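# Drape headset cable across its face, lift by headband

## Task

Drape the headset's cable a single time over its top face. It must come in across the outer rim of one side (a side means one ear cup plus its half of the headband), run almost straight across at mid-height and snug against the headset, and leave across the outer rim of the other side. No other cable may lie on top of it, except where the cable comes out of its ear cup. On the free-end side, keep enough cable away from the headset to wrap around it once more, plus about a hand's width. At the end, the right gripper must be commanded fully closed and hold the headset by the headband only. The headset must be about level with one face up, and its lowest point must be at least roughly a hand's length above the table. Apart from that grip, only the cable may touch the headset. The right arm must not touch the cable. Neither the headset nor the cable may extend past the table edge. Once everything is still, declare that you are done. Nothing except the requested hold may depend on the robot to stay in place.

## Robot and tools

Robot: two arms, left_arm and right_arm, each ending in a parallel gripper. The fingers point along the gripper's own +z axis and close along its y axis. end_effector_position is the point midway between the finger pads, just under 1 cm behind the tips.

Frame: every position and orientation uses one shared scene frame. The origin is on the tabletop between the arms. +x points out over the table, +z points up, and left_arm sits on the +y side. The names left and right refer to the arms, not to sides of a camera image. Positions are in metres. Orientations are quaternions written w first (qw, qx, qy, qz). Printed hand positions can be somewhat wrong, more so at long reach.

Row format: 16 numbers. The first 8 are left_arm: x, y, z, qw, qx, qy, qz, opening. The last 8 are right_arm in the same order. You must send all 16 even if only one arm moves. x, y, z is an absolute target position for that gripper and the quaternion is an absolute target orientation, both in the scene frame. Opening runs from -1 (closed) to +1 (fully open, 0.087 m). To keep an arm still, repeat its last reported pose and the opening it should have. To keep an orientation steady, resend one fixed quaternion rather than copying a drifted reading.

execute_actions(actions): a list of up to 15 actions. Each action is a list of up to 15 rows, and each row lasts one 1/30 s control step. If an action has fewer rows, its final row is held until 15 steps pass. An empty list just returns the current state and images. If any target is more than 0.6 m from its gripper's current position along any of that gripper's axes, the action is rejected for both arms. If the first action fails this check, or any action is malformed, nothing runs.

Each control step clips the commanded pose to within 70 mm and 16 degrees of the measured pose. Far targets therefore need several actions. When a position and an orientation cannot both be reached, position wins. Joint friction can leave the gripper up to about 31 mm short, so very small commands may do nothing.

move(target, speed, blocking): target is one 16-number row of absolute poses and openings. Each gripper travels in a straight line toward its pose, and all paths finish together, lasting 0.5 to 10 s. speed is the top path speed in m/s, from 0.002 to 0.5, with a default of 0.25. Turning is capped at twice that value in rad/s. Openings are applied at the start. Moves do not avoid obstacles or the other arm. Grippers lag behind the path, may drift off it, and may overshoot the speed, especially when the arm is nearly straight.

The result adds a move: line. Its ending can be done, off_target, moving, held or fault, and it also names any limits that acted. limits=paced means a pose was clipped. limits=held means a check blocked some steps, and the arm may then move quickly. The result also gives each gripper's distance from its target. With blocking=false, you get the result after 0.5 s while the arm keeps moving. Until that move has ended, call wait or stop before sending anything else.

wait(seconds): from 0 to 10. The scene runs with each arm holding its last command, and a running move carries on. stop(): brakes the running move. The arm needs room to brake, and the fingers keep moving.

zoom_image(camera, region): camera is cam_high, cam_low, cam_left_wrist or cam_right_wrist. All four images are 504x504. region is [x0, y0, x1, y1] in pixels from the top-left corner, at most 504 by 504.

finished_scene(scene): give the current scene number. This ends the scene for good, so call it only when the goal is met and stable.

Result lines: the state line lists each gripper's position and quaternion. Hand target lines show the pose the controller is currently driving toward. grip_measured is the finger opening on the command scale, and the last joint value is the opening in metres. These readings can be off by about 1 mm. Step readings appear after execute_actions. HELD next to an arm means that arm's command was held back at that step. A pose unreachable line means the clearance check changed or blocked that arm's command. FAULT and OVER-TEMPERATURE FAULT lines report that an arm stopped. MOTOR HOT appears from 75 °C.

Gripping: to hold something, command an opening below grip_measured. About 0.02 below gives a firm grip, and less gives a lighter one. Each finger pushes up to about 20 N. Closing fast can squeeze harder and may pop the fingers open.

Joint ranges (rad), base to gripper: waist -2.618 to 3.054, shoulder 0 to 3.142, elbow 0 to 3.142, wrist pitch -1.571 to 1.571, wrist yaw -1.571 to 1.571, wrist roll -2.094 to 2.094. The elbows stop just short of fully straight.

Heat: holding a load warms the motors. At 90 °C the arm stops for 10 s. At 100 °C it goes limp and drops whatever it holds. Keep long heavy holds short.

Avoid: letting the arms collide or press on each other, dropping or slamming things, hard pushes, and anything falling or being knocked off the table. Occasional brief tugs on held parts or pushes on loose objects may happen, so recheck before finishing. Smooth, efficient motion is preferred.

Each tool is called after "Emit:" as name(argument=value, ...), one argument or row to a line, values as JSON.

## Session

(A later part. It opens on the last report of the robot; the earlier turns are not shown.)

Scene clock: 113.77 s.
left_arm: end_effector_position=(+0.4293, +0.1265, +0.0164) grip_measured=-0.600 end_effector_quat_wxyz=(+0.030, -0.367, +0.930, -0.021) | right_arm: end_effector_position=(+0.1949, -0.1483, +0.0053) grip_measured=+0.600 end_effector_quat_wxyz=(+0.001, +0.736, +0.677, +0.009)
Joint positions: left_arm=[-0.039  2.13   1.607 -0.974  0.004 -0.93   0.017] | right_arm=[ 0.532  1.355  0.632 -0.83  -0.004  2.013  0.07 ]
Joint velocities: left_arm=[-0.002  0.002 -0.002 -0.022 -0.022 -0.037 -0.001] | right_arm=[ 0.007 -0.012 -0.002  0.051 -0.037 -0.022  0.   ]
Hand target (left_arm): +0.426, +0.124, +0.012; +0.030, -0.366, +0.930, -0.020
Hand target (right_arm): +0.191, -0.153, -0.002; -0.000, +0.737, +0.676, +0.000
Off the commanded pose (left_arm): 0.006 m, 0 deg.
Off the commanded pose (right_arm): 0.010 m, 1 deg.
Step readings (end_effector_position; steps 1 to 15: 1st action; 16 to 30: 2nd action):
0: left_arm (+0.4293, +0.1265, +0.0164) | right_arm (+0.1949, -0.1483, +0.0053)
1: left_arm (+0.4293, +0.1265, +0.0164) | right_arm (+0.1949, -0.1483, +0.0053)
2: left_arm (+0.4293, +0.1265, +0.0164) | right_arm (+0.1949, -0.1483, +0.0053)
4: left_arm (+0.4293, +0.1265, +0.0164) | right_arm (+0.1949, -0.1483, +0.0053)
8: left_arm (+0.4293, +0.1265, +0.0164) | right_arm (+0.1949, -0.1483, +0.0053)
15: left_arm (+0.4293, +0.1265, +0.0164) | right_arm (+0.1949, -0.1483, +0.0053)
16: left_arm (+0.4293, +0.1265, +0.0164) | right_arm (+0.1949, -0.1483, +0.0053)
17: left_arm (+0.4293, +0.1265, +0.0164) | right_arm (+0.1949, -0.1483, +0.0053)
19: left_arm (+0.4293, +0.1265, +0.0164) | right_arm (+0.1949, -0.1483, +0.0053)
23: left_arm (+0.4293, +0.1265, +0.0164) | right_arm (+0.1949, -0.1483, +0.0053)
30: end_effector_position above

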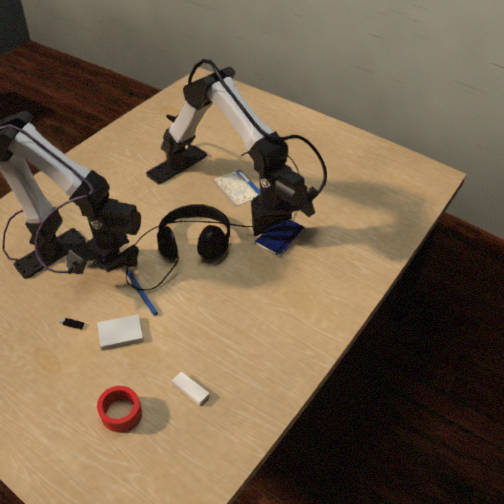

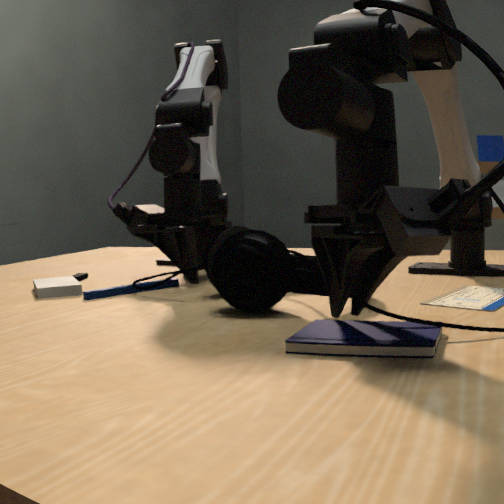

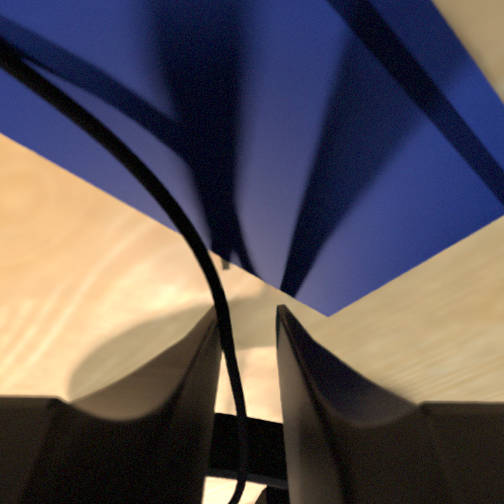

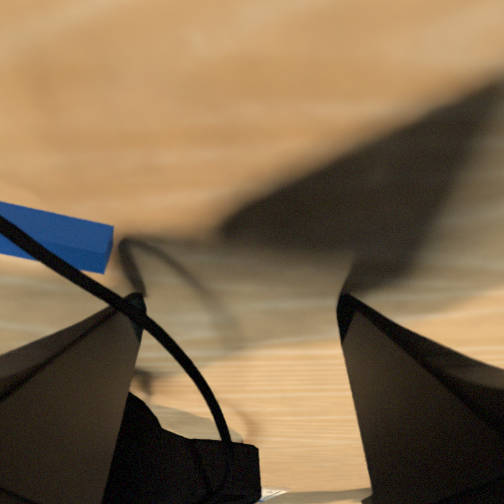

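Emit:
execute_actions(
  actions=[
    [[0.426,0.124,0.012,0.03,-0.366,0.930,-0.02,-0.6, 0.192,-0.153,-0.003,0,0.737,0.676,0,0.65],[0.426,0.124,0.012,0.03,-0.366,0.930,-0.02,-0.6, 0.192,-0.153,-0.003,0,0.737,0.676,0,0.68],[0.426,0.124,0.012,0.03,-0.366,0.930,-0.02,-0.6, 0.192,-0.153,-0.003,0,0.737,0.676,0,0.71],[0.426,0.124,0.012,0.03,-0.366,0.930,-0.02,-0.6, 0.192,-0.153,-0.003,0,0.737,0.676,0,0.74],[0.426,0.124,0.012,0.03,-0.366,0.930,-0.02,-0.6, 0.192,-0.153,-0.003,0,0.737,0.676,0,0.77],[0.426,0.124,0.012,0.03,-0.366,0.930,-0.02,-0.6, 0.192,-0.153,-0.003,0,0.737,0.676,0,0.80],[0.426,0.124,0.012,0.03,-0.366,0.930,-0.02,-0.6, 0.192,-0.153,-0.003,0,0.737,0.676,0,0.83],[0.426,0.124,0.012,0.03,-0.366,0.930,-0.02,-0.6, 0.192,-0.153,-0.003,0,0.737,0.676,0,0.86],[0.426,0.124,0.012,0.03,-0.366,0.930,-0.02,-0.6, 0.192,-0.153,-0.003,0,0.737,0.676,0,0.89],[0.426,0.124,0.012,0.03,-0.366,0.930,-0.02,-0.6, 0.192,-0.153,-0.003,0,0.737,0.676,0,0.92],[0.426,0.124,0.012,0.03,-0.366,0.930,-0.02,-0.6, 0.192,-0.153,-0.003,0,0.737,0.676,0,0.95],[0.426,0.124,0.012,0.03,-0.366,0.930,-0.02,-0.6, 0.192,-0.153,-0.003,0,0.737,0.676,0,1.0]],
    [[0.426,0.124,0.012,0.03,-0.366,0.930,-0.02,-0.6, 0.192,-0.153,-0.003,0,0.737,0.676,0,1.0]],
  ],
)

Emit:
zoom_image(
  camera="cam_high",
  region=[90, 170, 320, 300],
)

Scene clock: 121.00 s.
left_arm: end_effector_position=(+0.4293, +0.1265, +0.0164) grip_measured=-0.600 end_effector_quat_wxyz=(+0.030, -0.367, +0.930, -0.021) | right_arm: end_effector_position=(+0.1949, -0.1483, +0.0053) grip_measured=+1.000 end_effector_quat_wxyz=(+0.001, +0.736, +0.677, +0.009)
Joint positions: left_arm=[-0.039  2.13   1.607 -0.974  0.004 -0.93   0.017] | right_arm=[ 0.532  1.355  0.632 -0.83  -0.004  2.013  0.087]
Joint velocities: left_arm=[-0.017 -0.002 -0.002 -0.037 -0.051 -0.051 -0.001] | right_arm=[-0.007 -0.002 -0.002 -0.037  0.022 -0.037 -0.   ]
Hand target (left_arm): +0.426, +0.124, +0.012; +0.030, -0.366, +0.930, -0.020
Hand target (right_arm): +0.191, -0.153, -0.002; -0.000, +0.737, +0.676, +0.000
Off the commanded pose (left_arm): 0.006 m, 0 deg.
Off the commanded pose (right_arm): 0.010 m, 1 deg.
Step readings (end_effector_position; steps 1 to 15: 1st action; 16 to 30: 2nd action):
0: left_arm (+0.4293, +0.1265, +0.0164) | right_arm (+0.1949, -0.1483, +0.0053)
1: left_arm (+0.4293, +0.1265, +0.0164) | right_arm (+0.1949, -0.1483, +0.0053)
2: left_arm (+0.4293, +0.1265, +0.0164) | right_arm (+0.1949, -0.1483, +0.0053)
4: left_arm (+0.4293, +0.1265, +0.0164) | right_arm (+0.1949, -0.1483, +0.0053)
8: left_arm (+0.4293, +0.1265, +0.0164) | right_arm (+0.1949, -0.1483, +0.0053)
15: left_arm (+0.4293, +0.1265, +0.0164) | right_arm (+0.1949, -0.1483, +0.0053)
16: left_arm (+0.4293, +0.1265, +0.0164) | right_arm (+0.1949, -0.1483, +0.0053)
17: left_arm (+0.4293, +0.1265, +0.0164) | right_arm (+0.1949, -0.1483, +0.0053)
19: left_arm (+0.4293, +0.1265, +0.0164) | right_arm (+0.1949, -0.1483, +0.0053)
23: left_arm (+0.4293, +0.1265, +0.0164) | right_arm (+0.1949, -0.1483, +0.0053)
30: end_effector_position above

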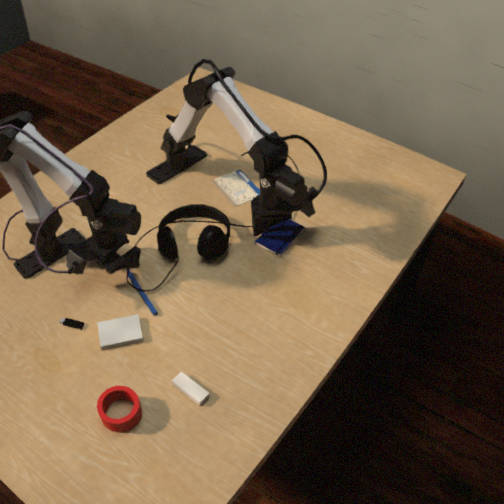

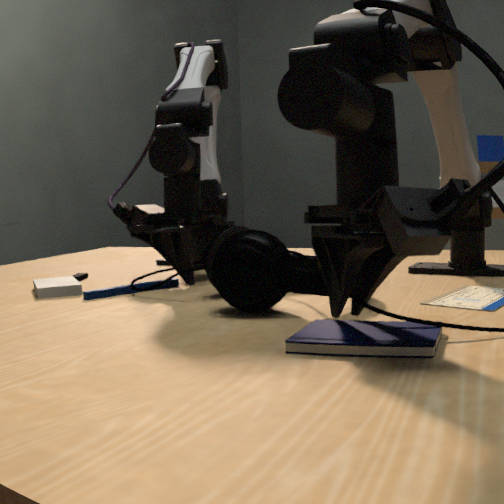

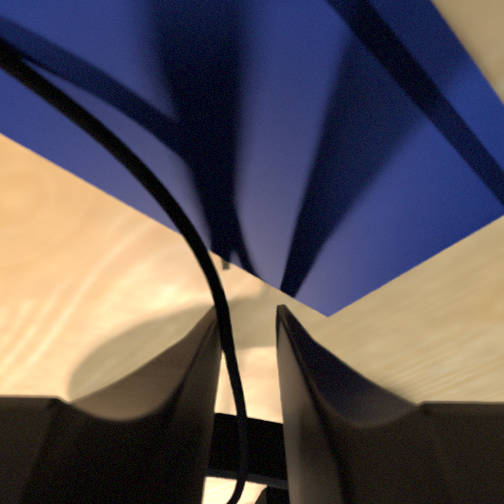

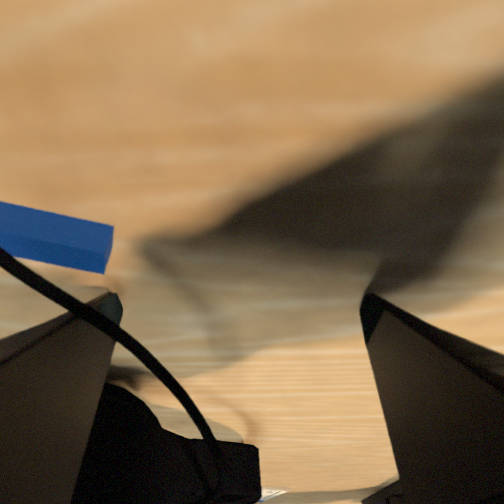

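Region (90, 170, 320, 300) of cam_high's 504x504 image, scaled by 2.191, with more detail than that image has; it fills the top 285 rows of this view, and the rest is white.

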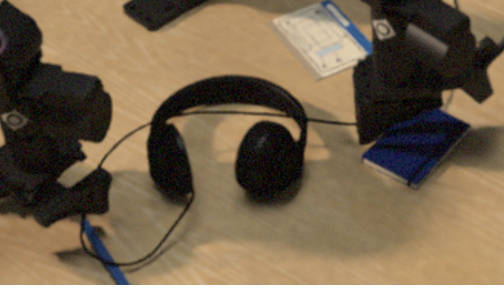

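Emit:
execute_actions(
  actions=[
    [[0.426,0.124,0.012,0.03,-0.366,0.930,-0.02,-0.6, 0.2,-0.153,-0.003,0,0.737,0.676,0,0.9],[0.426,0.124,0.012,0.03,-0.366,0.930,-0.02,-0.6, 0.2,-0.153,-0.003,0,0.737,0.676,0,0.83],[0.426,0.124,0.012,0.03,-0.366,0.930,-0.02,-0.6, 0.2,-0.153,-0.003,0,0.737,0.676,0,0.76],[0.426,0.124,0.012,0.03,-0.366,0.930,-0.02,-0.6, 0.2,-0.153,-0.003,0,0.737,0.676,0,0.69],[0.426,0.124,0.012,0.03,-0.366,0.930,-0.02,-0.6, 0.2,-0.153,-0.003,0,0.737,0.676,0,0.62],[0.426,0.124,0.012,0.03,-0.366,0.930,-0.02,-0.6, 0.2,-0.153,-0.003,0,0.737,0.676,0,0.55],[0.426,0.124,0.012,0.03,-0.366,0.930,-0.02,-0.6, 0.2,-0.153,-0.003,0,0.737,0.676,0,0.48],[0.426,0.124,0.012,0.03,-0.366,0.930,-0.02,-0.6, 0.2,-0.153,-0.003,0,0.737,0.676,0,0.41],[0.426,0.124,0.012,0.03,-0.366,0.930,-0.02,-0.6, 0.2,-0.153,-0.003,0,0.737,0.676,0,0.34],[0.426,0.124,0.012,0.03,-0.366,0.930,-0.02,-0.6, 0.2,-0.153,-0.003,0,0.737,0.676,0,0.27],[0.426,0.124,0.012,0.03,-0.366,0.930,-0.02,-0.6, 0.2,-0.153,-0.003,0,0.737,0.676,0,0.2],[0.426,0.124,0.012,0.03,-0.366,0.930,-0.02,-0.6, 0.2,-0.153,-0.003,0,0.737,0.676,0,0.13],[0.426,0.124,0.012,0.03,-0.366,0.930,-0.02,-0.6, 0.2,-0.153,-0.003,0,0.737,0.676,0,0.06],[0.426,0.124,0.012,0.03,-0.366,0.930,-0.02,-0.6, 0.2,-0.153,-0.003,0,0.737,0.676,0,-0.01],[0.426,0.124,0.012,0.03,-0.366,0.930,-0.02,-0.6, 0.2,-0.153,-0.003,0,0.737,0.676,0,-0.08]],
    [[0.426,0.124,0.012,0.03,-0.366,0.930,-0.02,-0.6, 0.2,-0.153,-0.003,0,0.737,0.676,0,-0.15],[0.426,0.124,0.012,0.03,-0.366,0.930,-0.02,-0.6, 0.2,-0.153,-0.003,0,0.737,0.676,0,-0.22],[0.426,0.124,0.012,0.03,-0.366,0.930,-0.02,-0.6, 0.2,-0.153,-0.003,0,0.737,0.676,0,-0.29],[0.426,0.124,0.012,0.03,-0.366,0.930,-0.02,-0.6, 0.2,-0.153,-0.003,0,0.737,0.676,0,-0.36],[0.426,0.124,0.012,0.03,-0.366,0.930,-0.02,-0.6, 0.2,-0.153,-0.003,0,0.737,0.676,0,-0.43],[0.426,0.124,0.012,0.03,-0.366,0.930,-0.02,-0.6, 0.2,-0.153,-0.003,0,0.737,0.676,0,-0.5],[0.426,0.124,0.012,0.03,-0.366,0.930,-0.02,-0.6, 0.2,-0.153,-0.003,0,0.737,0.676,0,-0.57],[0.426,0.124,0.012,0.03,-0.366,0.930,-0.02,-0.6, 0.2,-0.153,-0.003,0,0.737,0.676,0,-0.64],[0.426,0.124,0.012,0.03,-0.366,0.930,-0.02,-0.6, 0.2,-0.153,-0.003,0,0.737,0.676,0,-0.71],[0.426,0.124,0.012,0.03,-0.366,0.930,-0.02,-0.6, 0.2,-0.153,-0.003,0,0.737,0.676,0,-0.78],[0.426,0.124,0.012,0.03,-0.366,0.930,-0.02,-0.6, 0.2,-0.153,-0.003,0,0.737,0.676,0,-0.84],[0.426,0.124,0.012,0.03,-0.366,0.930,-0.02,-0.6, 0.2,-0.153,-0.003,0,0.737,0.676,0,-0.88],[0.426,0.124,0.012,0.03,-0.366,0.930,-0.02,-0.6, 0.2,-0.153,-0.003,0,0.737,0.676,0,-0.91],[0.426,0.124,0.012,0.03,-0.366,0.930,-0.02,-0.6, 0.2,-0.153,-0.003,0,0.737,0.676,0,-0.94],[0.426,0.124,0.012,0.03,-0.366,0.930,-0.02,-0.6, 0.2,-0.153,-0.003,0,0.737,0.676,0,-0.96]],
    [[0.426,0.124,0.012,0.03,-0.366,0.930,-0.02,-0.3, 0.2,-0.153,-0.003,0,0.737,0.676,0,-0.965]],
    [[0.426,0.124,0.012,0.03,-0.366,0.930,-0.02,0.0, 0.2,-0.153,-0.003,0,0.737,0.676,0,-0.965]],
  ],
)

Emit:
zoom_image(
  camera="cam_high",
  region=[90, 130, 340, 300],
)

Scene clock: 130.33 s.
left_arm: end_effector_position=(+0.4295, +0.1265, +0.0164) grip_measured=+0.000 end_effector_quat_wxyz=(+0.031, -0.367, +0.930, -0.022) | right_arm: end_effector_position=(+0.1915, -0.1482, +0.0024) grip_measured=-0.958 end_effector_quat_wxyz=(-0.013, +0.734, +0.679, +0.003)
Joint positions: left_arm=[-0.039  2.13   1.607 -0.973  0.004 -0.93   0.044] | right_arm=[ 0.518  1.375  0.632 -0.834 -0.026  1.995  0.002]
Joint velocities: left_arm=[ 0.002  0.002  0.007 -0.022 -0.037 -0.022 -0.   ] | right_arm=[ 0.002 -0.007 -0.007 -0.095  0.022 -0.037 -0.   ]
Hand target (left_arm): +0.426, +0.124, +0.012; +0.030, -0.366, +0.930, -0.020
Hand target (right_arm): +0.199, -0.153, -0.003; -0.000, +0.737, +0.676, -0.000
Off the commanded pose (left_arm): 0.006 m, 0 deg.
Off the commanded pose (right_arm): 0.011 m, 2 deg.
Step readings (end_effector_position; steps 1 to 15: 1st action; 16 to 30: 2nd action; 31 to 45: 3rd action; 46 to 60: 4th action):
0: left_arm (+0.4293, +0.1265, +0.0164) | right_arm (+0.1949, -0.1483, +0.0053)
1: left_arm (+0.4293, +0.1265, +0.0164) | right_arm (+0.1948, -0.1488, +0.0045)
2: left_arm (+0.4293, +0.1265, +0.0164) | right_arm (+0.1943, -0.1493, +0.0028)
4: left_arm (+0.4294, +0.1265, +0.0164) | right_arm (+0.1916, -0.1490, +0.0023)
8: left_arm (+0.4294, +0.1265, +0.0164) | right_arm (+0.1907, -0.1486, +0.0023)
15: left_arm (+0.4294, +0.1265, +0.0164) | right_arm (+0.1906, -0.1486, +0.0023)
16: left_arm (+0.4294, +0.1265, +0.0164) | right_arm (+0.1906, -0.1486, +0.0023)
17: left_arm (+0.4294, +0.1265, +0.0164) | right_arm (+0.1907, -0.1485, +0.0023)
19: left_arm (+0.4294, +0.1265, +0.0164) | right_arm (+0.1907, -0.1485, +0.0023)
23: left_arm (+0.4294, +0.1265, +0.0164) | right_arm (+0.1908, -0.1485, +0.0024)
30: left_arm (+0.4294, +0.1265, +0.0164) | right_arm (+0.1914, -0.1483, +0.0024)
31: left_arm (+0.4294, +0.1265, +0.0164) | right_arm (+0.1915, -0.1482, +0.0024)
32: left_arm (+0.4294, +0.1265, +0.0164) | right_arm (+0.1915, -0.1482, +0.0024)
34: left_arm (+0.4294, +0.1265, +0.0164) | right_arm (+0.1915, -0.1482, +0.0024)
38: left_arm (+0.4295, +0.1265, +0.0164) | right_arm (+0.1915, -0.1482, +0.0024)
45: left_arm (+0.4295, +0.1265, +0.0164) | right_arm (+0.1915, -0.1482, +0.0024)
46: left_arm (+0.4295, +0.1265, +0.0164) | right_arm (+0.1915, -0.1482, +0.0024)
47: left_arm (+0.4295, +0.1265, +0.0164) | right_arm (+0.1915, -0.1482, +0.0024)
49: left_arm (+0.4295, +0.1265, +0.0164) | right_arm (+0.1915, -0.1482, +0.0024)
53: left_arm (+0.4295, +0.1265, +0.0164) | right_arm (+0.1915, -0.1482, +0.0024)
60: end_effector_position above

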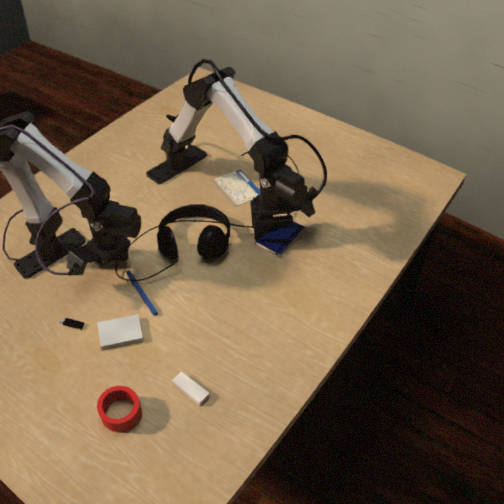

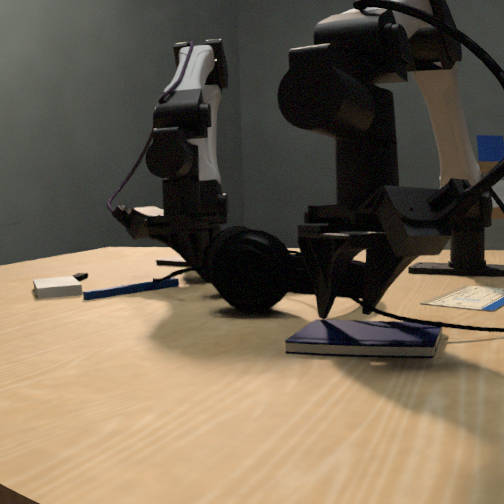

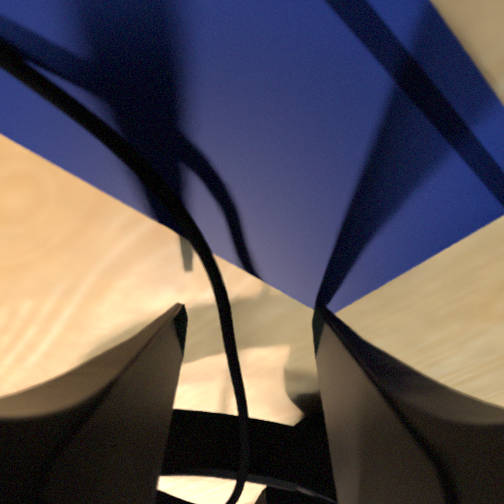

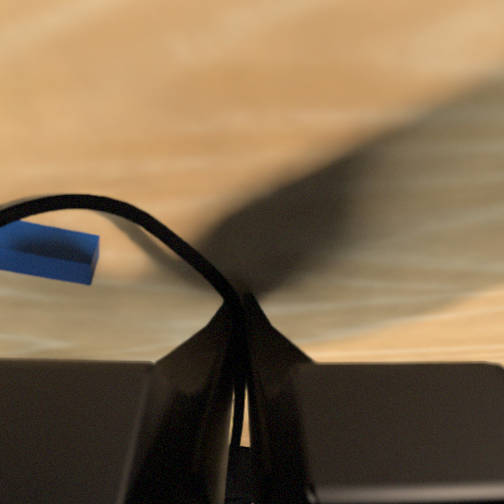

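Region (90, 130, 340, 300) of cam_high's 504x504 image, scaled by 2.016, with more detail than that image has; it fills the top 343 rows of this view, and the rest is white.

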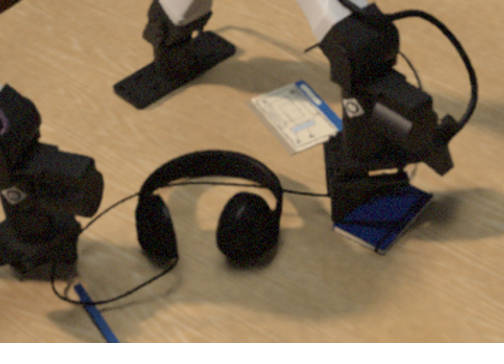

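Emit:
move(
  target=[0.42,0.122,0.12,0,-0.358,0.934,0,0.0, 0.197,-0.152,0.0,0,0.737,0.676,0,-0.98],
  speed=0.15,
)

Emit:
move(
  target=[0.24,0.07,0.135,0,-0.358,0.934,0,0.0, 0.197,-0.152,0.0,0,0.737,0.676,0,-0.98],
  speed=0.2,
)

Scene clock: 132.33 s.
left_arm: end_effector_position=(+0.4241, +0.1240, +0.1234) grip_measured=+0.000 end_effector_quat_wxyz=(+0.010, -0.363, +0.932, -0.009) | right_arm: end_effector_position=(+0.1915, -0.1482, +0.0024) grip_measured=-0.958 end_effector_quat_wxyz=(-0.013, +0.734, +0.679, +0.003)
Joint positions: left_arm=[-0.048  2.13   2.033 -1.447  0.004 -0.93   0.044] | right_arm=[ 0.518  1.375  0.632 -0.834 -0.026  1.995  0.002]
Joint velocities: left_arm=[-0.007  0.007 -0.012  0.007  0.007 -0.066 -0.001] | right_arm=[ 0.002 -0.007  0.012  0.051  0.022 -0.022  0.001]
Hand target (left_arm): +0.421, +0.122, +0.120; -0.000, -0.358, +0.934, -0.000
Hand target (right_arm): +0.197, -0.152, +0.000; -0.000, +0.737, +0.676, +0.000
Off the commanded pose (left_arm): 0.006 m, 2 deg.
Off the commanded pose (right_arm): 0.007 m, 2 deg.
move: done

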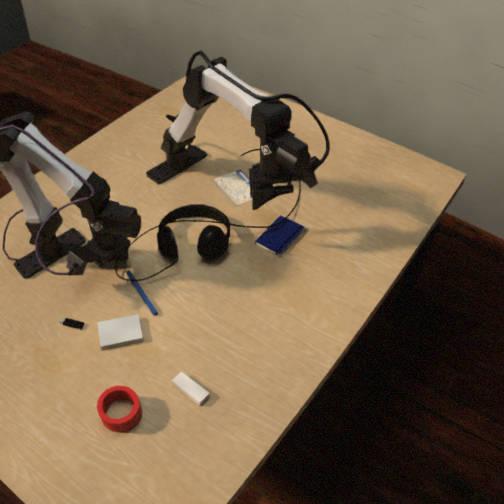

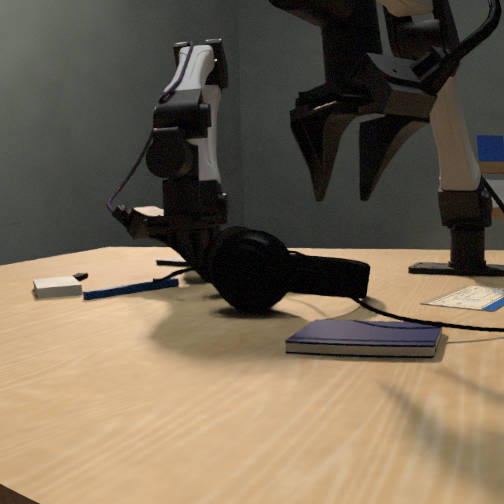

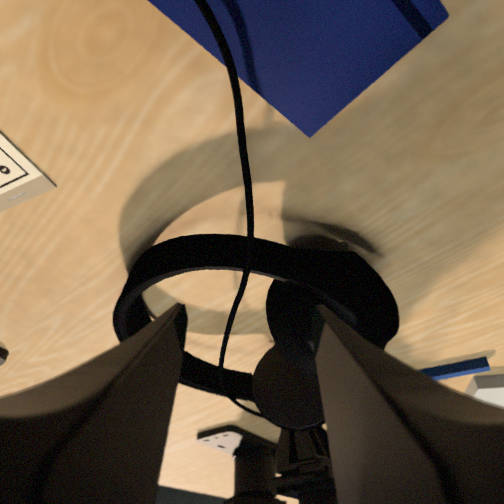

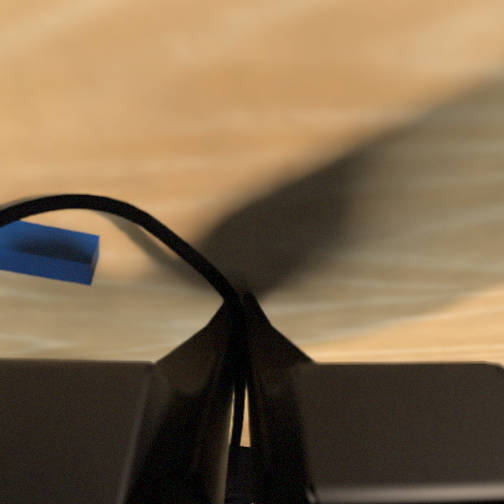

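Scene clock: 133.87 s.
left_arm: end_effector_position=(+0.2449, +0.0657, +0.1406) grip_measured=+0.000 end_effector_quat_wxyz=(+0.000, -0.357, +0.934, -0.003) | right_arm: end_effector_position=(+0.1915, -0.1482, +0.0024) grip_measured=-0.958 end_effector_quat_wxyz=(-0.013, +0.734, +0.679, +0.003)
Joint positions: left_arm=[-0.395  1.55   1.36  -1.375  0.004 -1.265  0.044] | right_arm=[ 0.518  1.375  0.632 -0.834 -0.026  1.995  0.002]
Joint velocities: left_arm=[-0.002 -0.007  0.002  0.081 -0.095 -0.007  0.001] | right_arm=[-0.012 -0.007 -0.002  0.037  0.037 -0.066  0.   ]
Hand target (left_arm): +0.240, +0.067, +0.137; -0.002, -0.358, +0.934, +0.001
Hand target (right_arm): +0.197, -0.152, +0.000; -0.000, +0.737, +0.676, +0.000
Off the commanded pose (left_arm): 0.009 m, 0 deg.
Off the commanded pose (right_arm): 0.007 m, 2 deg.
move: done

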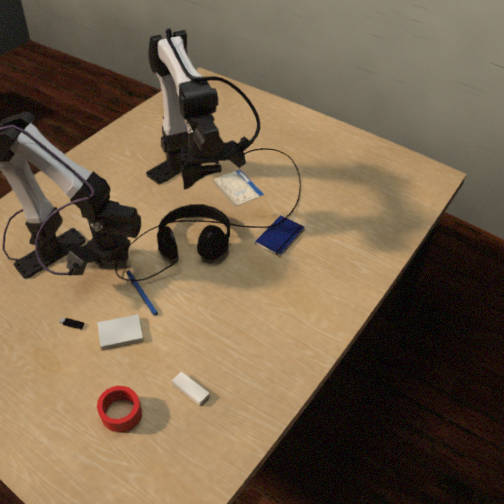

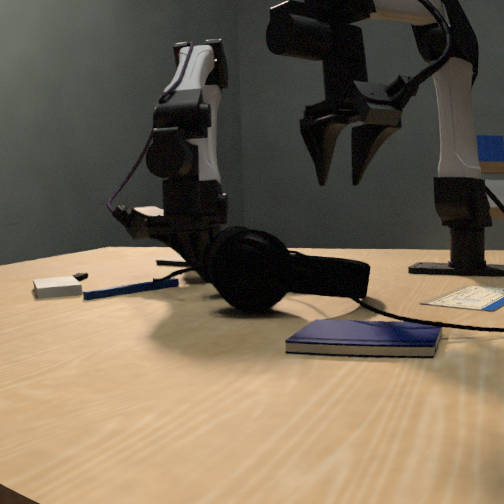

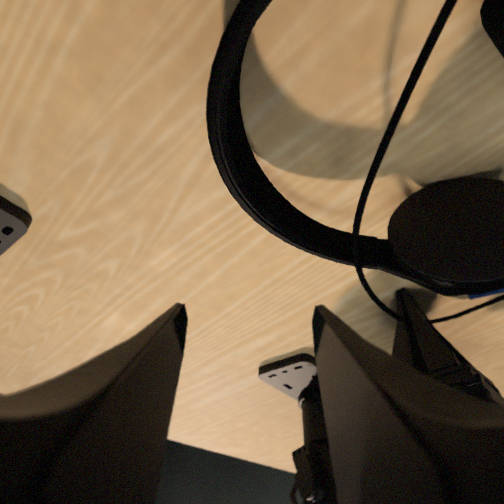

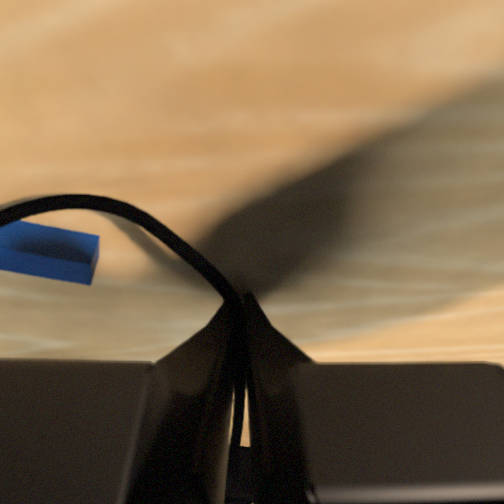

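Emit:
move(
  target=[0.256,0.097,0.10,0,-0.358,0.934,0,0.0, 0.197,-0.152,0.0,0,0.737,0.676,0,-0.98],
  speed=0.1,
)

Scene clock: 135.57 s.
left_arm: end_effector_position=(+0.2559, +0.0947, +0.1036) grip_measured=+0.000 end_effector_quat_wxyz=(-0.002, -0.358, +0.934, +0.001) | right_arm: end_effector_position=(+0.1915, -0.1482, +0.0024) grip_measured=-0.958 end_effector_quat_wxyz=(-0.013, +0.734, +0.679, +0.003)
Joint positions: left_arm=[-0.28   1.55   1.212 -1.238  0.002 -1.151  0.044] | right_arm=[ 0.518  1.375  0.632 -0.834 -0.026  1.995  0.002]
Joint velocities: left_arm=[ 0.007  0.002 -0.012  0.022 -0.051  0.066 -0.   ] | right_arm=[-0.027  0.007 -0.002  0.051 -0.037 -0.022 -0.   ]
Hand target (left_arm): +0.256, +0.098, +0.100; +0.000, -0.358, +0.934, -0.000
Hand target (right_arm): +0.197, -0.152, +0.000; -0.000, +0.737, +0.676, +0.000
Off the commanded pose (left_arm): 0.004 m, 0 deg.
Off the commanded pose (right_arm): 0.007 m, 2 deg.
move: done

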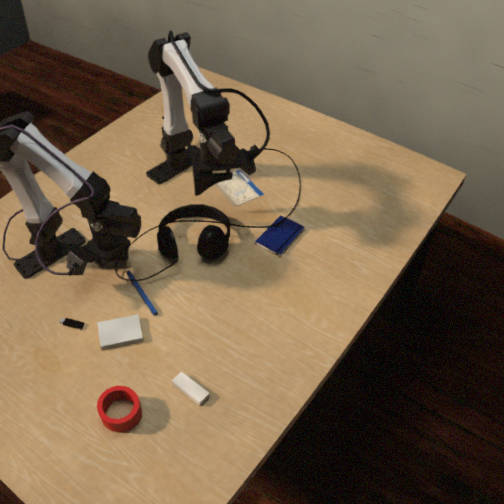

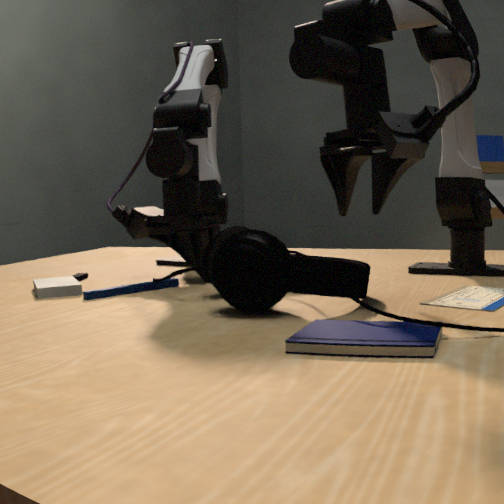

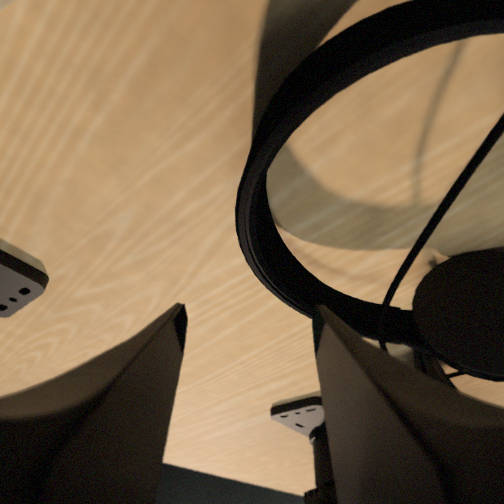

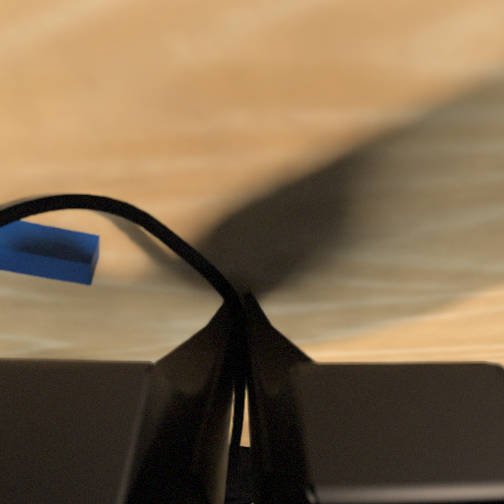

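Emit:
move(
  target=[0.262,0.099,0.014,0,-0.358,0.934,0,0.0, 0.197,-0.152,0.0,0,0.737,0.676,0,-0.98],
  speed=0.07,
)

Scene clock: 137.70 s.
left_arm: end_effector_position=(+0.2637, +0.0953, +0.0230) grip_measured=+0.000 end_effector_quat_wxyz=(+0.006, -0.357, +0.934, -0.007) | right_arm: end_effector_position=(+0.1915, -0.1482, +0.0024) grip_measured=-0.958 end_effector_quat_wxyz=(-0.013, +0.734, +0.679, +0.003)
Joint positions: left_arm=[-0.267  1.634  0.968 -0.885  0.002 -1.136  0.044] | right_arm=[ 0.518  1.375  0.632 -0.834 -0.026  1.995  0.002]
Joint velocities: left_arm=[-0.007  0.007 -0.017  0.11   0.007  0.066  0.   ] | right_arm=[ 0.007  0.002  0.042 -0.022 -0.007  0.007 -0.001]
Hand target (left_arm): +0.261, +0.100, +0.014; -0.000, -0.358, +0.934, +0.000
Hand target (right_arm): +0.197, -0.152, +0.000; -0.000, +0.737, +0.676, +0.000
Off the commanded pose (left_arm): 0.010 m, 1 deg.
Off the commanded pose (right_arm): 0.007 m, 2 deg.
move: done

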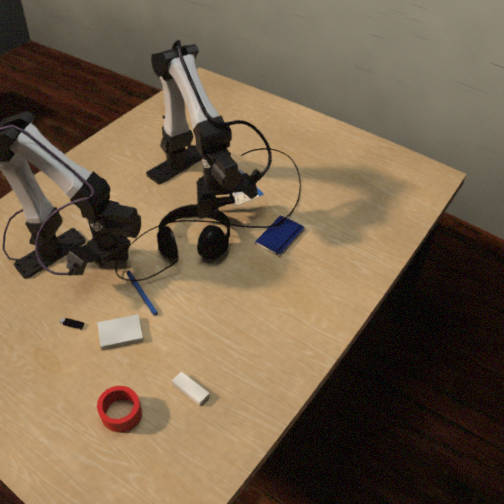

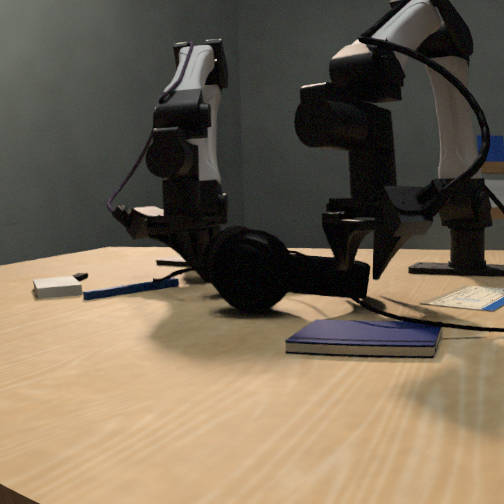

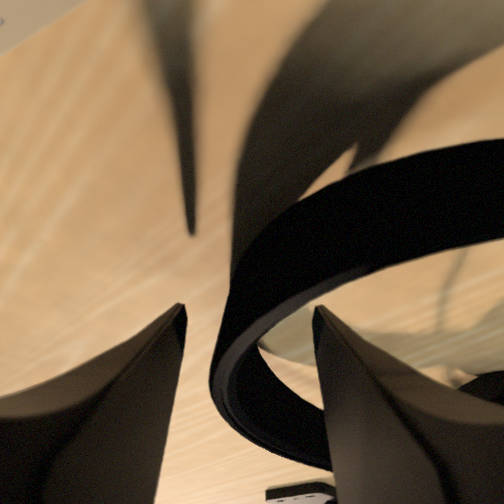

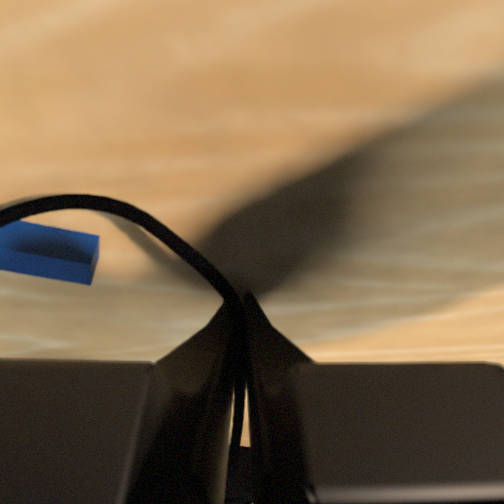

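Emit:
execute_actions(
  actions=[
    [[0.258,0.104,0.006,0,-0.358,0.934,0,-0.1, 0.197,-0.152,0.0,0,0.737,0.676,0,-0.98],[0.258,0.104,0.006,0,-0.358,0.934,0,-0.14, 0.197,-0.152,0.0,0,0.737,0.676,0,-0.98],[0.258,0.104,0.006,0,-0.358,0.934,0,-0.18, 0.197,-0.152,0.0,0,0.737,0.676,0,-0.98],[0.258,0.104,0.006,0,-0.358,0.934,0,-0.22, 0.197,-0.152,0.0,0,0.737,0.676,0,-0.98],[0.258,0.104,0.006,0,-0.358,0.934,0,-0.26, 0.197,-0.152,0.0,0,0.737,0.676,0,-0.98],[0.258,0.104,0.006,0,-0.358,0.934,0,-0.30, 0.197,-0.152,0.0,0,0.737,0.676,0,-0.98],[0.258,0.104,0.006,0,-0.358,0.934,0,-0.34, 0.197,-0.152,0.0,0,0.737,0.676,0,-0.98],[0.258,0.104,0.006,0,-0.358,0.934,0,-0.38, 0.197,-0.152,0.0,0,0.737,0.676,0,-0.98],[0.258,0.104,0.006,0,-0.358,0.934,0,-0.42, 0.197,-0.152,0.0,0,0.737,0.676,0,-0.98],[0.258,0.104,0.006,0,-0.358,0.934,0,-0.46, 0.197,-0.152,0.0,0,0.737,0.676,0,-0.98],[0.258,0.104,0.006,0,-0.358,0.934,0,-0.5, 0.197,-0.152,0.0,0,0.737,0.676,0,-0.98],[0.258,0.104,0.006,0,-0.358,0.934,0,-0.54, 0.197,-0.152,0.0,0,0.737,0.676,0,-0.98],[0.258,0.104,0.006,0,-0.358,0.934,0,-0.58, 0.197,-0.152,0.0,0,0.737,0.676,0,-0.98],[0.258,0.104,0.006,0,-0.358,0.934,0,-0.62, 0.197,-0.152,0.0,0,0.737,0.676,0,-0.98],[0.258,0.104,0.006,0,-0.358,0.934,0,-0.65, 0.197,-0.152,0.0,0,0.737,0.676,0,-0.98]],
    [[0.258,0.104,0.006,0,-0.358,0.934,0,-0.68, 0.197,-0.152,0.0,0,0.737,0.676,0,-0.98],[0.258,0.104,0.006,0,-0.358,0.934,0,-0.70, 0.197,-0.152,0.0,0,0.737,0.676,0,-0.98],[0.258,0.104,0.006,0,-0.358,0.934,0,-0.72, 0.197,-0.152,0.0,0,0.737,0.676,0,-0.98],[0.258,0.104,0.006,0,-0.358,0.934,0,-0.74, 0.197,-0.152,0.0,0,0.737,0.676,0,-0.98],[0.258,0.104,0.006,0,-0.358,0.934,0,-0.76, 0.197,-0.152,0.0,0,0.737,0.676,0,-0.98],[0.258,0.104,0.006,0,-0.358,0.934,0,-0.78, 0.197,-0.152,0.0,0,0.737,0.676,0,-0.98],[0.258,0.104,0.006,0,-0.358,0.934,0,-0.80, 0.197,-0.152,0.0,0,0.737,0.676,0,-0.98],[0.258,0.104,0.006,0,-0.358,0.934,0,-0.82, 0.197,-0.152,0.0,0,0.737,0.676,0,-0.98],[0.258,0.104,0.006,0,-0.358,0.934,0,-0.84, 0.197,-0.152,0.0,0,0.737,0.676,0,-0.98],[0.258,0.104,0.006,0,-0.358,0.934,0,-0.86, 0.197,-0.152,0.0,0,0.737,0.676,0,-0.98],[0.258,0.104,0.006,0,-0.358,0.934,0,-0.88, 0.197,-0.152,0.0,0,0.737,0.676,0,-0.98],[0.258,0.104,0.006,0,-0.358,0.934,0,-0.9, 0.197,-0.152,0.0,0,0.737,0.676,0,-0.98]],
  ],
)

Scene clock: 140.93 s.
left_arm: end_effector_position=(+0.2623, +0.0988, +0.0146) grip_measured=-0.751 end_effector_quat_wxyz=(+0.008, -0.349, +0.937, -0.011) | right_arm: end_effector_position=(+0.1915, -0.1482, +0.0024) grip_measured=-0.958 end_effector_quat_wxyz=(-0.013, +0.734, +0.679, +0.003)
Joint positions: left_arm=[-0.256  1.634  0.931 -0.84   0.005 -1.107  0.011] | right_arm=[ 0.518  1.375  0.632 -0.834 -0.026  1.995  0.002]
Joint velocities: left_arm=[-0.002  0.022 -0.002 -0.022  0.022  0.022 -0.   ] | right_arm=[-0.022 -0.017 -0.007 -0.007  0.007  0.007 -0.001]
Hand target (left_arm): +0.258, +0.104, +0.006; -0.000, -0.358, +0.934, -0.000
Hand target (right_arm): +0.197, -0.152, +0.000; -0.000, +0.737, +0.676, +0.000
Off the commanded pose (left_arm): 0.011 m, 2 deg.
Off the commanded pose (right_arm): 0.007 m, 2 deg.
Step readings (end_effector_position; steps 1 to 15: 1st action; 16 to 30: 2nd action):
0: left_arm (+0.2642, +0.0951, +0.0229) | right_arm (+0.1915, -0.1482, +0.0024)
1: left_arm (+0.2641, +0.0955, +0.0216) | right_arm (+0.1915, -0.1482, +0.0024)
2: left_arm (+0.2636, +0.0965, +0.0197) | right_arm (+0.1915, -0.1482, +0.0024)
4: left_arm (+0.2599, +0.0996, +0.0160) | right_arm (+0.1915, -0.1482, +0.0024)
8: left_arm (+0.2602, +0.0999, +0.0146) | right_arm (+0.1915, -0.1482, +0.0024)
15: left_arm (+0.2619, +0.0989, +0.0146) | right_arm (+0.1915, -0.1482, +0.0024)
16: left_arm (+0.2619, +0.0989, +0.0146) | right_arm (+0.1915, -0.1482, +0.0024)
17: left_arm (+0.2619, +0.0989, +0.0146) | right_arm (+0.1915, -0.1482, +0.0024)
19: left_arm (+0.2617, +0.0990, +0.0146) | right_arm (+0.1915, -0.1482, +0.0024)
23: left_arm (+0.2623, +0.0988, +0.0146) | right_arm (+0.1915, -0.1482, +0.0024)
30: end_effector_position above

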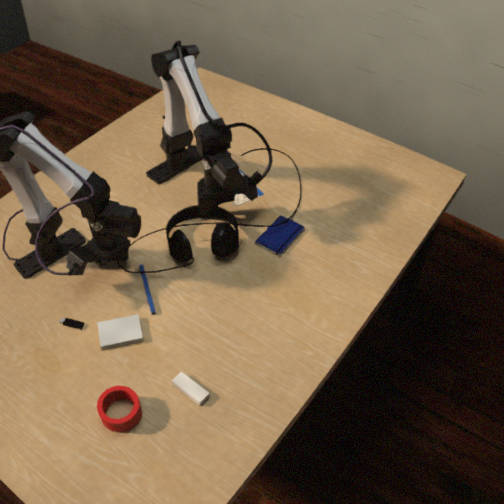

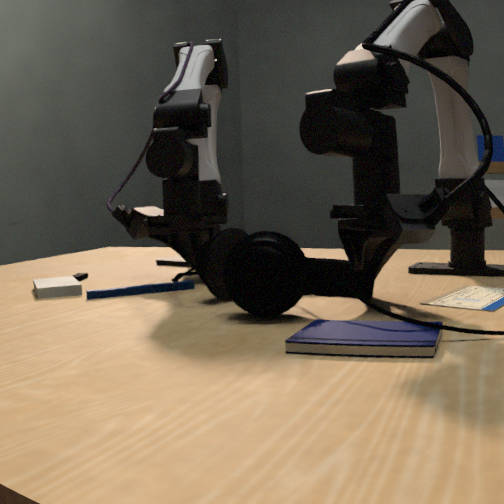

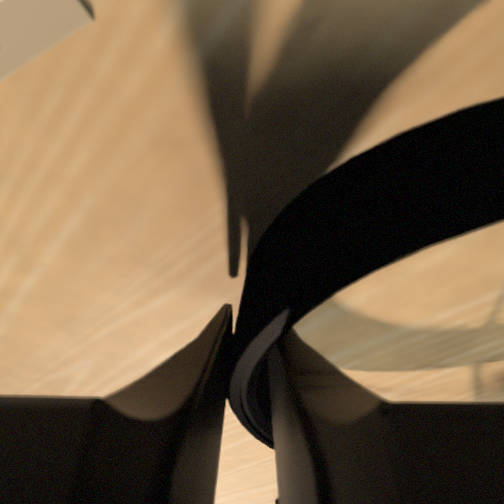

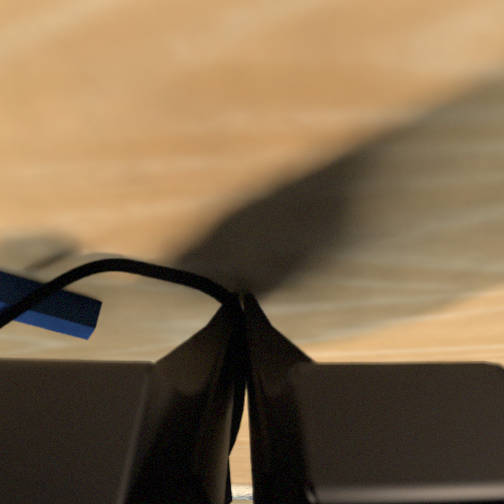

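Emit:
zoom_image(
  camera="cam_high",
  region=[90, 170, 320, 300],
)

Region (90, 170, 320, 300) of cam_high's 504x504 image, scaled by 2.191, with more detail than that image has; it fills the top 285 rows of this view, and the rest is white.

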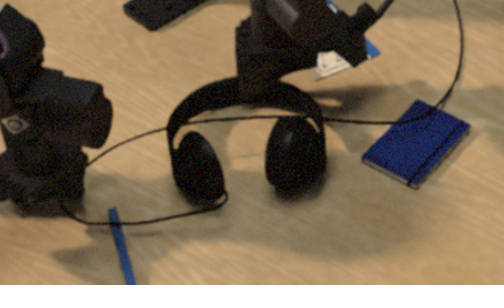

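Emit:
move(
  target=[0.26,0.102,0.115,0,-0.352,0.936,0,-0.9, 0.207,-0.13,0.052,0,0.737,0.676,0,-0.98],
  speed=0.035,
)

Emit:
zoom_image(
  camera="cam_high",
  region=[90, 150, 320, 300],
)

Scene clock: 145.47 s.
left_arm: end_effector_position=(+0.2514, +0.1073, +0.1015) grip_measured=-0.793 end_effector_quat_wxyz=(-0.019, -0.342, +0.939, +0.027) | right_arm: end_effector_position=(+0.2067, -0.1318, +0.0452) grip_measured=-0.959 end_effector_quat_wxyz=(-0.004, +0.737, +0.676, +0.001)
Joint positions: left_arm=[-0.256  1.578  1.227 -1.285 -0.014 -1.095  0.009] | right_arm=[ 0.583  1.375  0.82  -1.017 -0.008  2.068  0.002]
Joint velocities: left_arm=[ 0.002 -0.022  0.007  0.022 -0.022 -0.066  0.   ] | right_arm=[ 0.007  0.007 -0.007  0.022  0.066  0.007  0.001]
Hand target (left_arm): +0.261, +0.102, +0.115; -0.000, -0.352, +0.936, -0.000
Hand target (right_arm): +0.208, -0.130, +0.051; +0.001, +0.737, +0.676, -0.000
Off the commanded pose (left_arm): 0.017 m, 4 deg.
Off the commanded pose (right_arm): 0.007 m, 0 deg.
move: off_target (left_arm)

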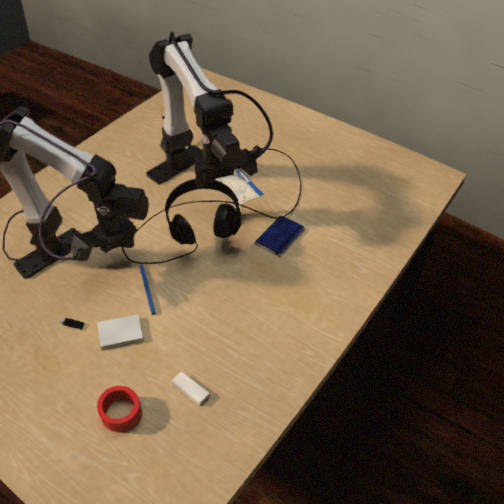

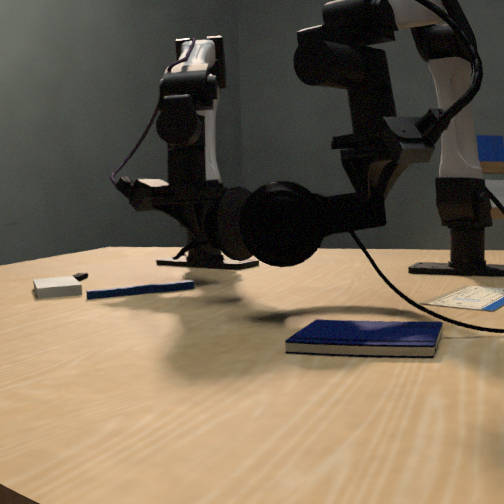

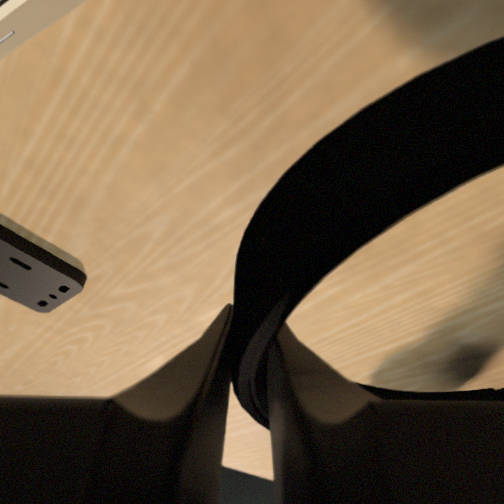

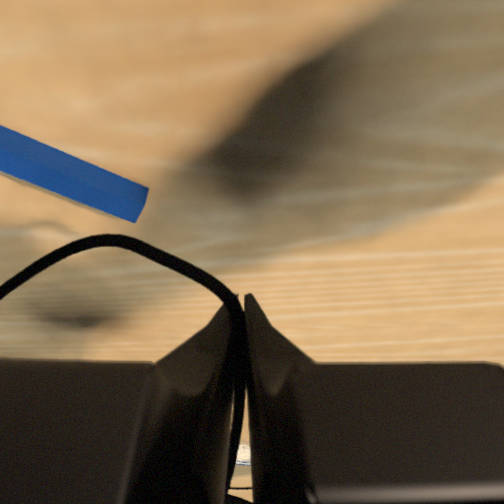

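Region (90, 150, 320, 300) of cam_high's 504x504 image, scaled by 2.191, with more detail than that image has; it fills the top 329 rows of this view, and the rest is white.

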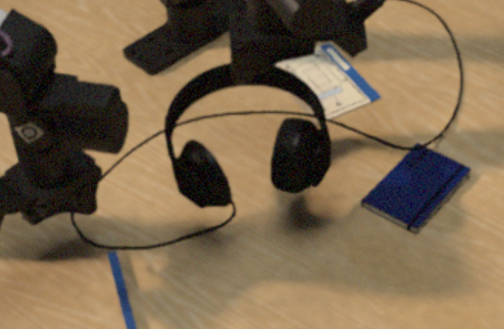

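Emit:
move(
  target=[0.26,0.102,0.15,0,-0.352,0.936,0,-0.9, 0.207,-0.122,0.05,0,0.70,0.714,0,-0.98],
  speed=0.03,
)

Emit:
zoom_image(
  camera="cam_high",
  region=[90, 150, 320, 300],
)

Scene clock: 148.77 s.
left_arm: end_effector_position=(+0.2532, +0.1086, +0.1361) grip_measured=-0.791 end_effector_quat_wxyz=(-0.016, -0.342, +0.939, +0.031) | right_arm: end_effector_position=(+0.2047, -0.1251, +0.0463) grip_measured=-0.959 end_effector_quat_wxyz=(-0.004, +0.709, +0.705, +0.001)
Joint positions: left_arm=[-0.256  1.578  1.366 -1.425 -0.025 -1.095  0.009] | right_arm=[ 0.609  1.39   0.837 -1.018 -0.008  2.011  0.002]
Joint velocities: left_arm=[-0.007 -0.017 -0.002 -0.022 -0.007 -0.051  0.   ] | right_arm=[-0.007 -0.002 -0.022  0.051 -0.007  0.007 -0.001]
Hand target (left_arm): +0.260, +0.102, +0.150; +0.000, -0.351, +0.936, +0.000
Hand target (right_arm): +0.207, -0.122, +0.050; +0.000, +0.700, +0.714, +0.000
Off the commanded pose (left_arm): 0.017 m, 4 deg.
Off the commanded pose (right_arm): 0.005 m, 1 deg.
move: off_target (left_arm)

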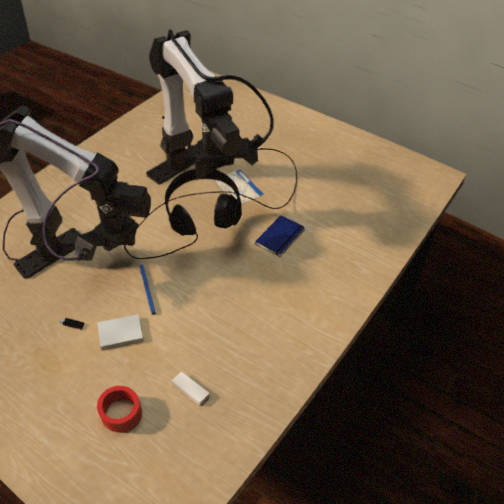

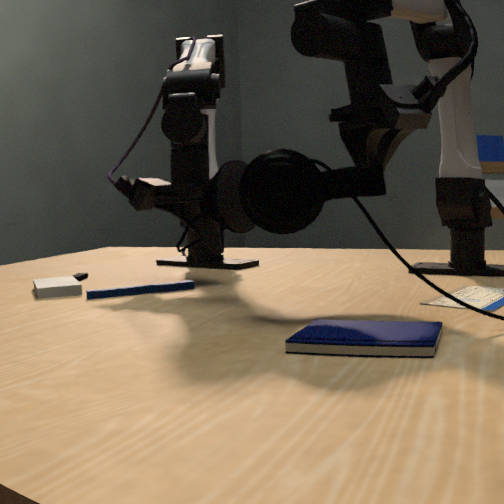

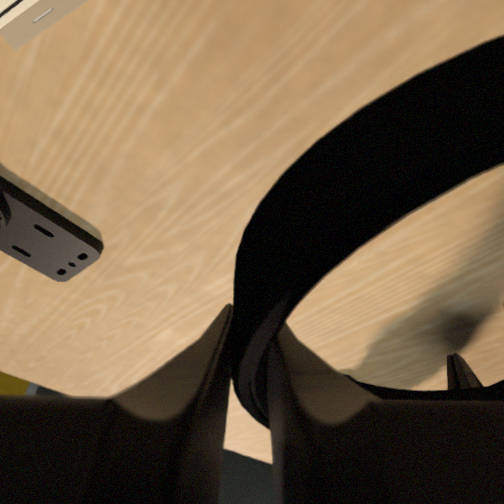

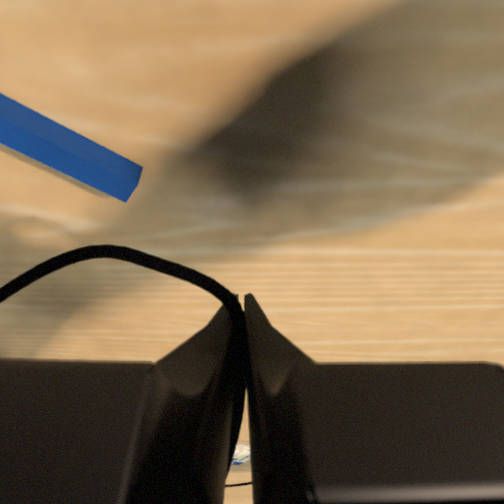

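Region (90, 150, 320, 300) of cam_high's 504x504 image, scaled by 2.191, with more detail than that image has; it fills the top 329 rows of this view, and the rest is white.

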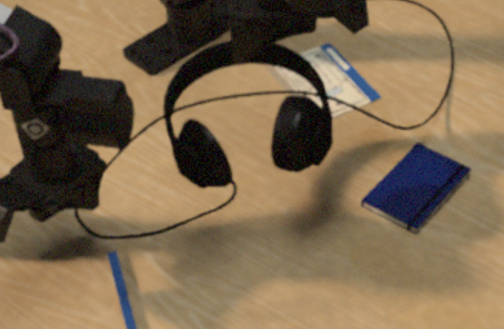

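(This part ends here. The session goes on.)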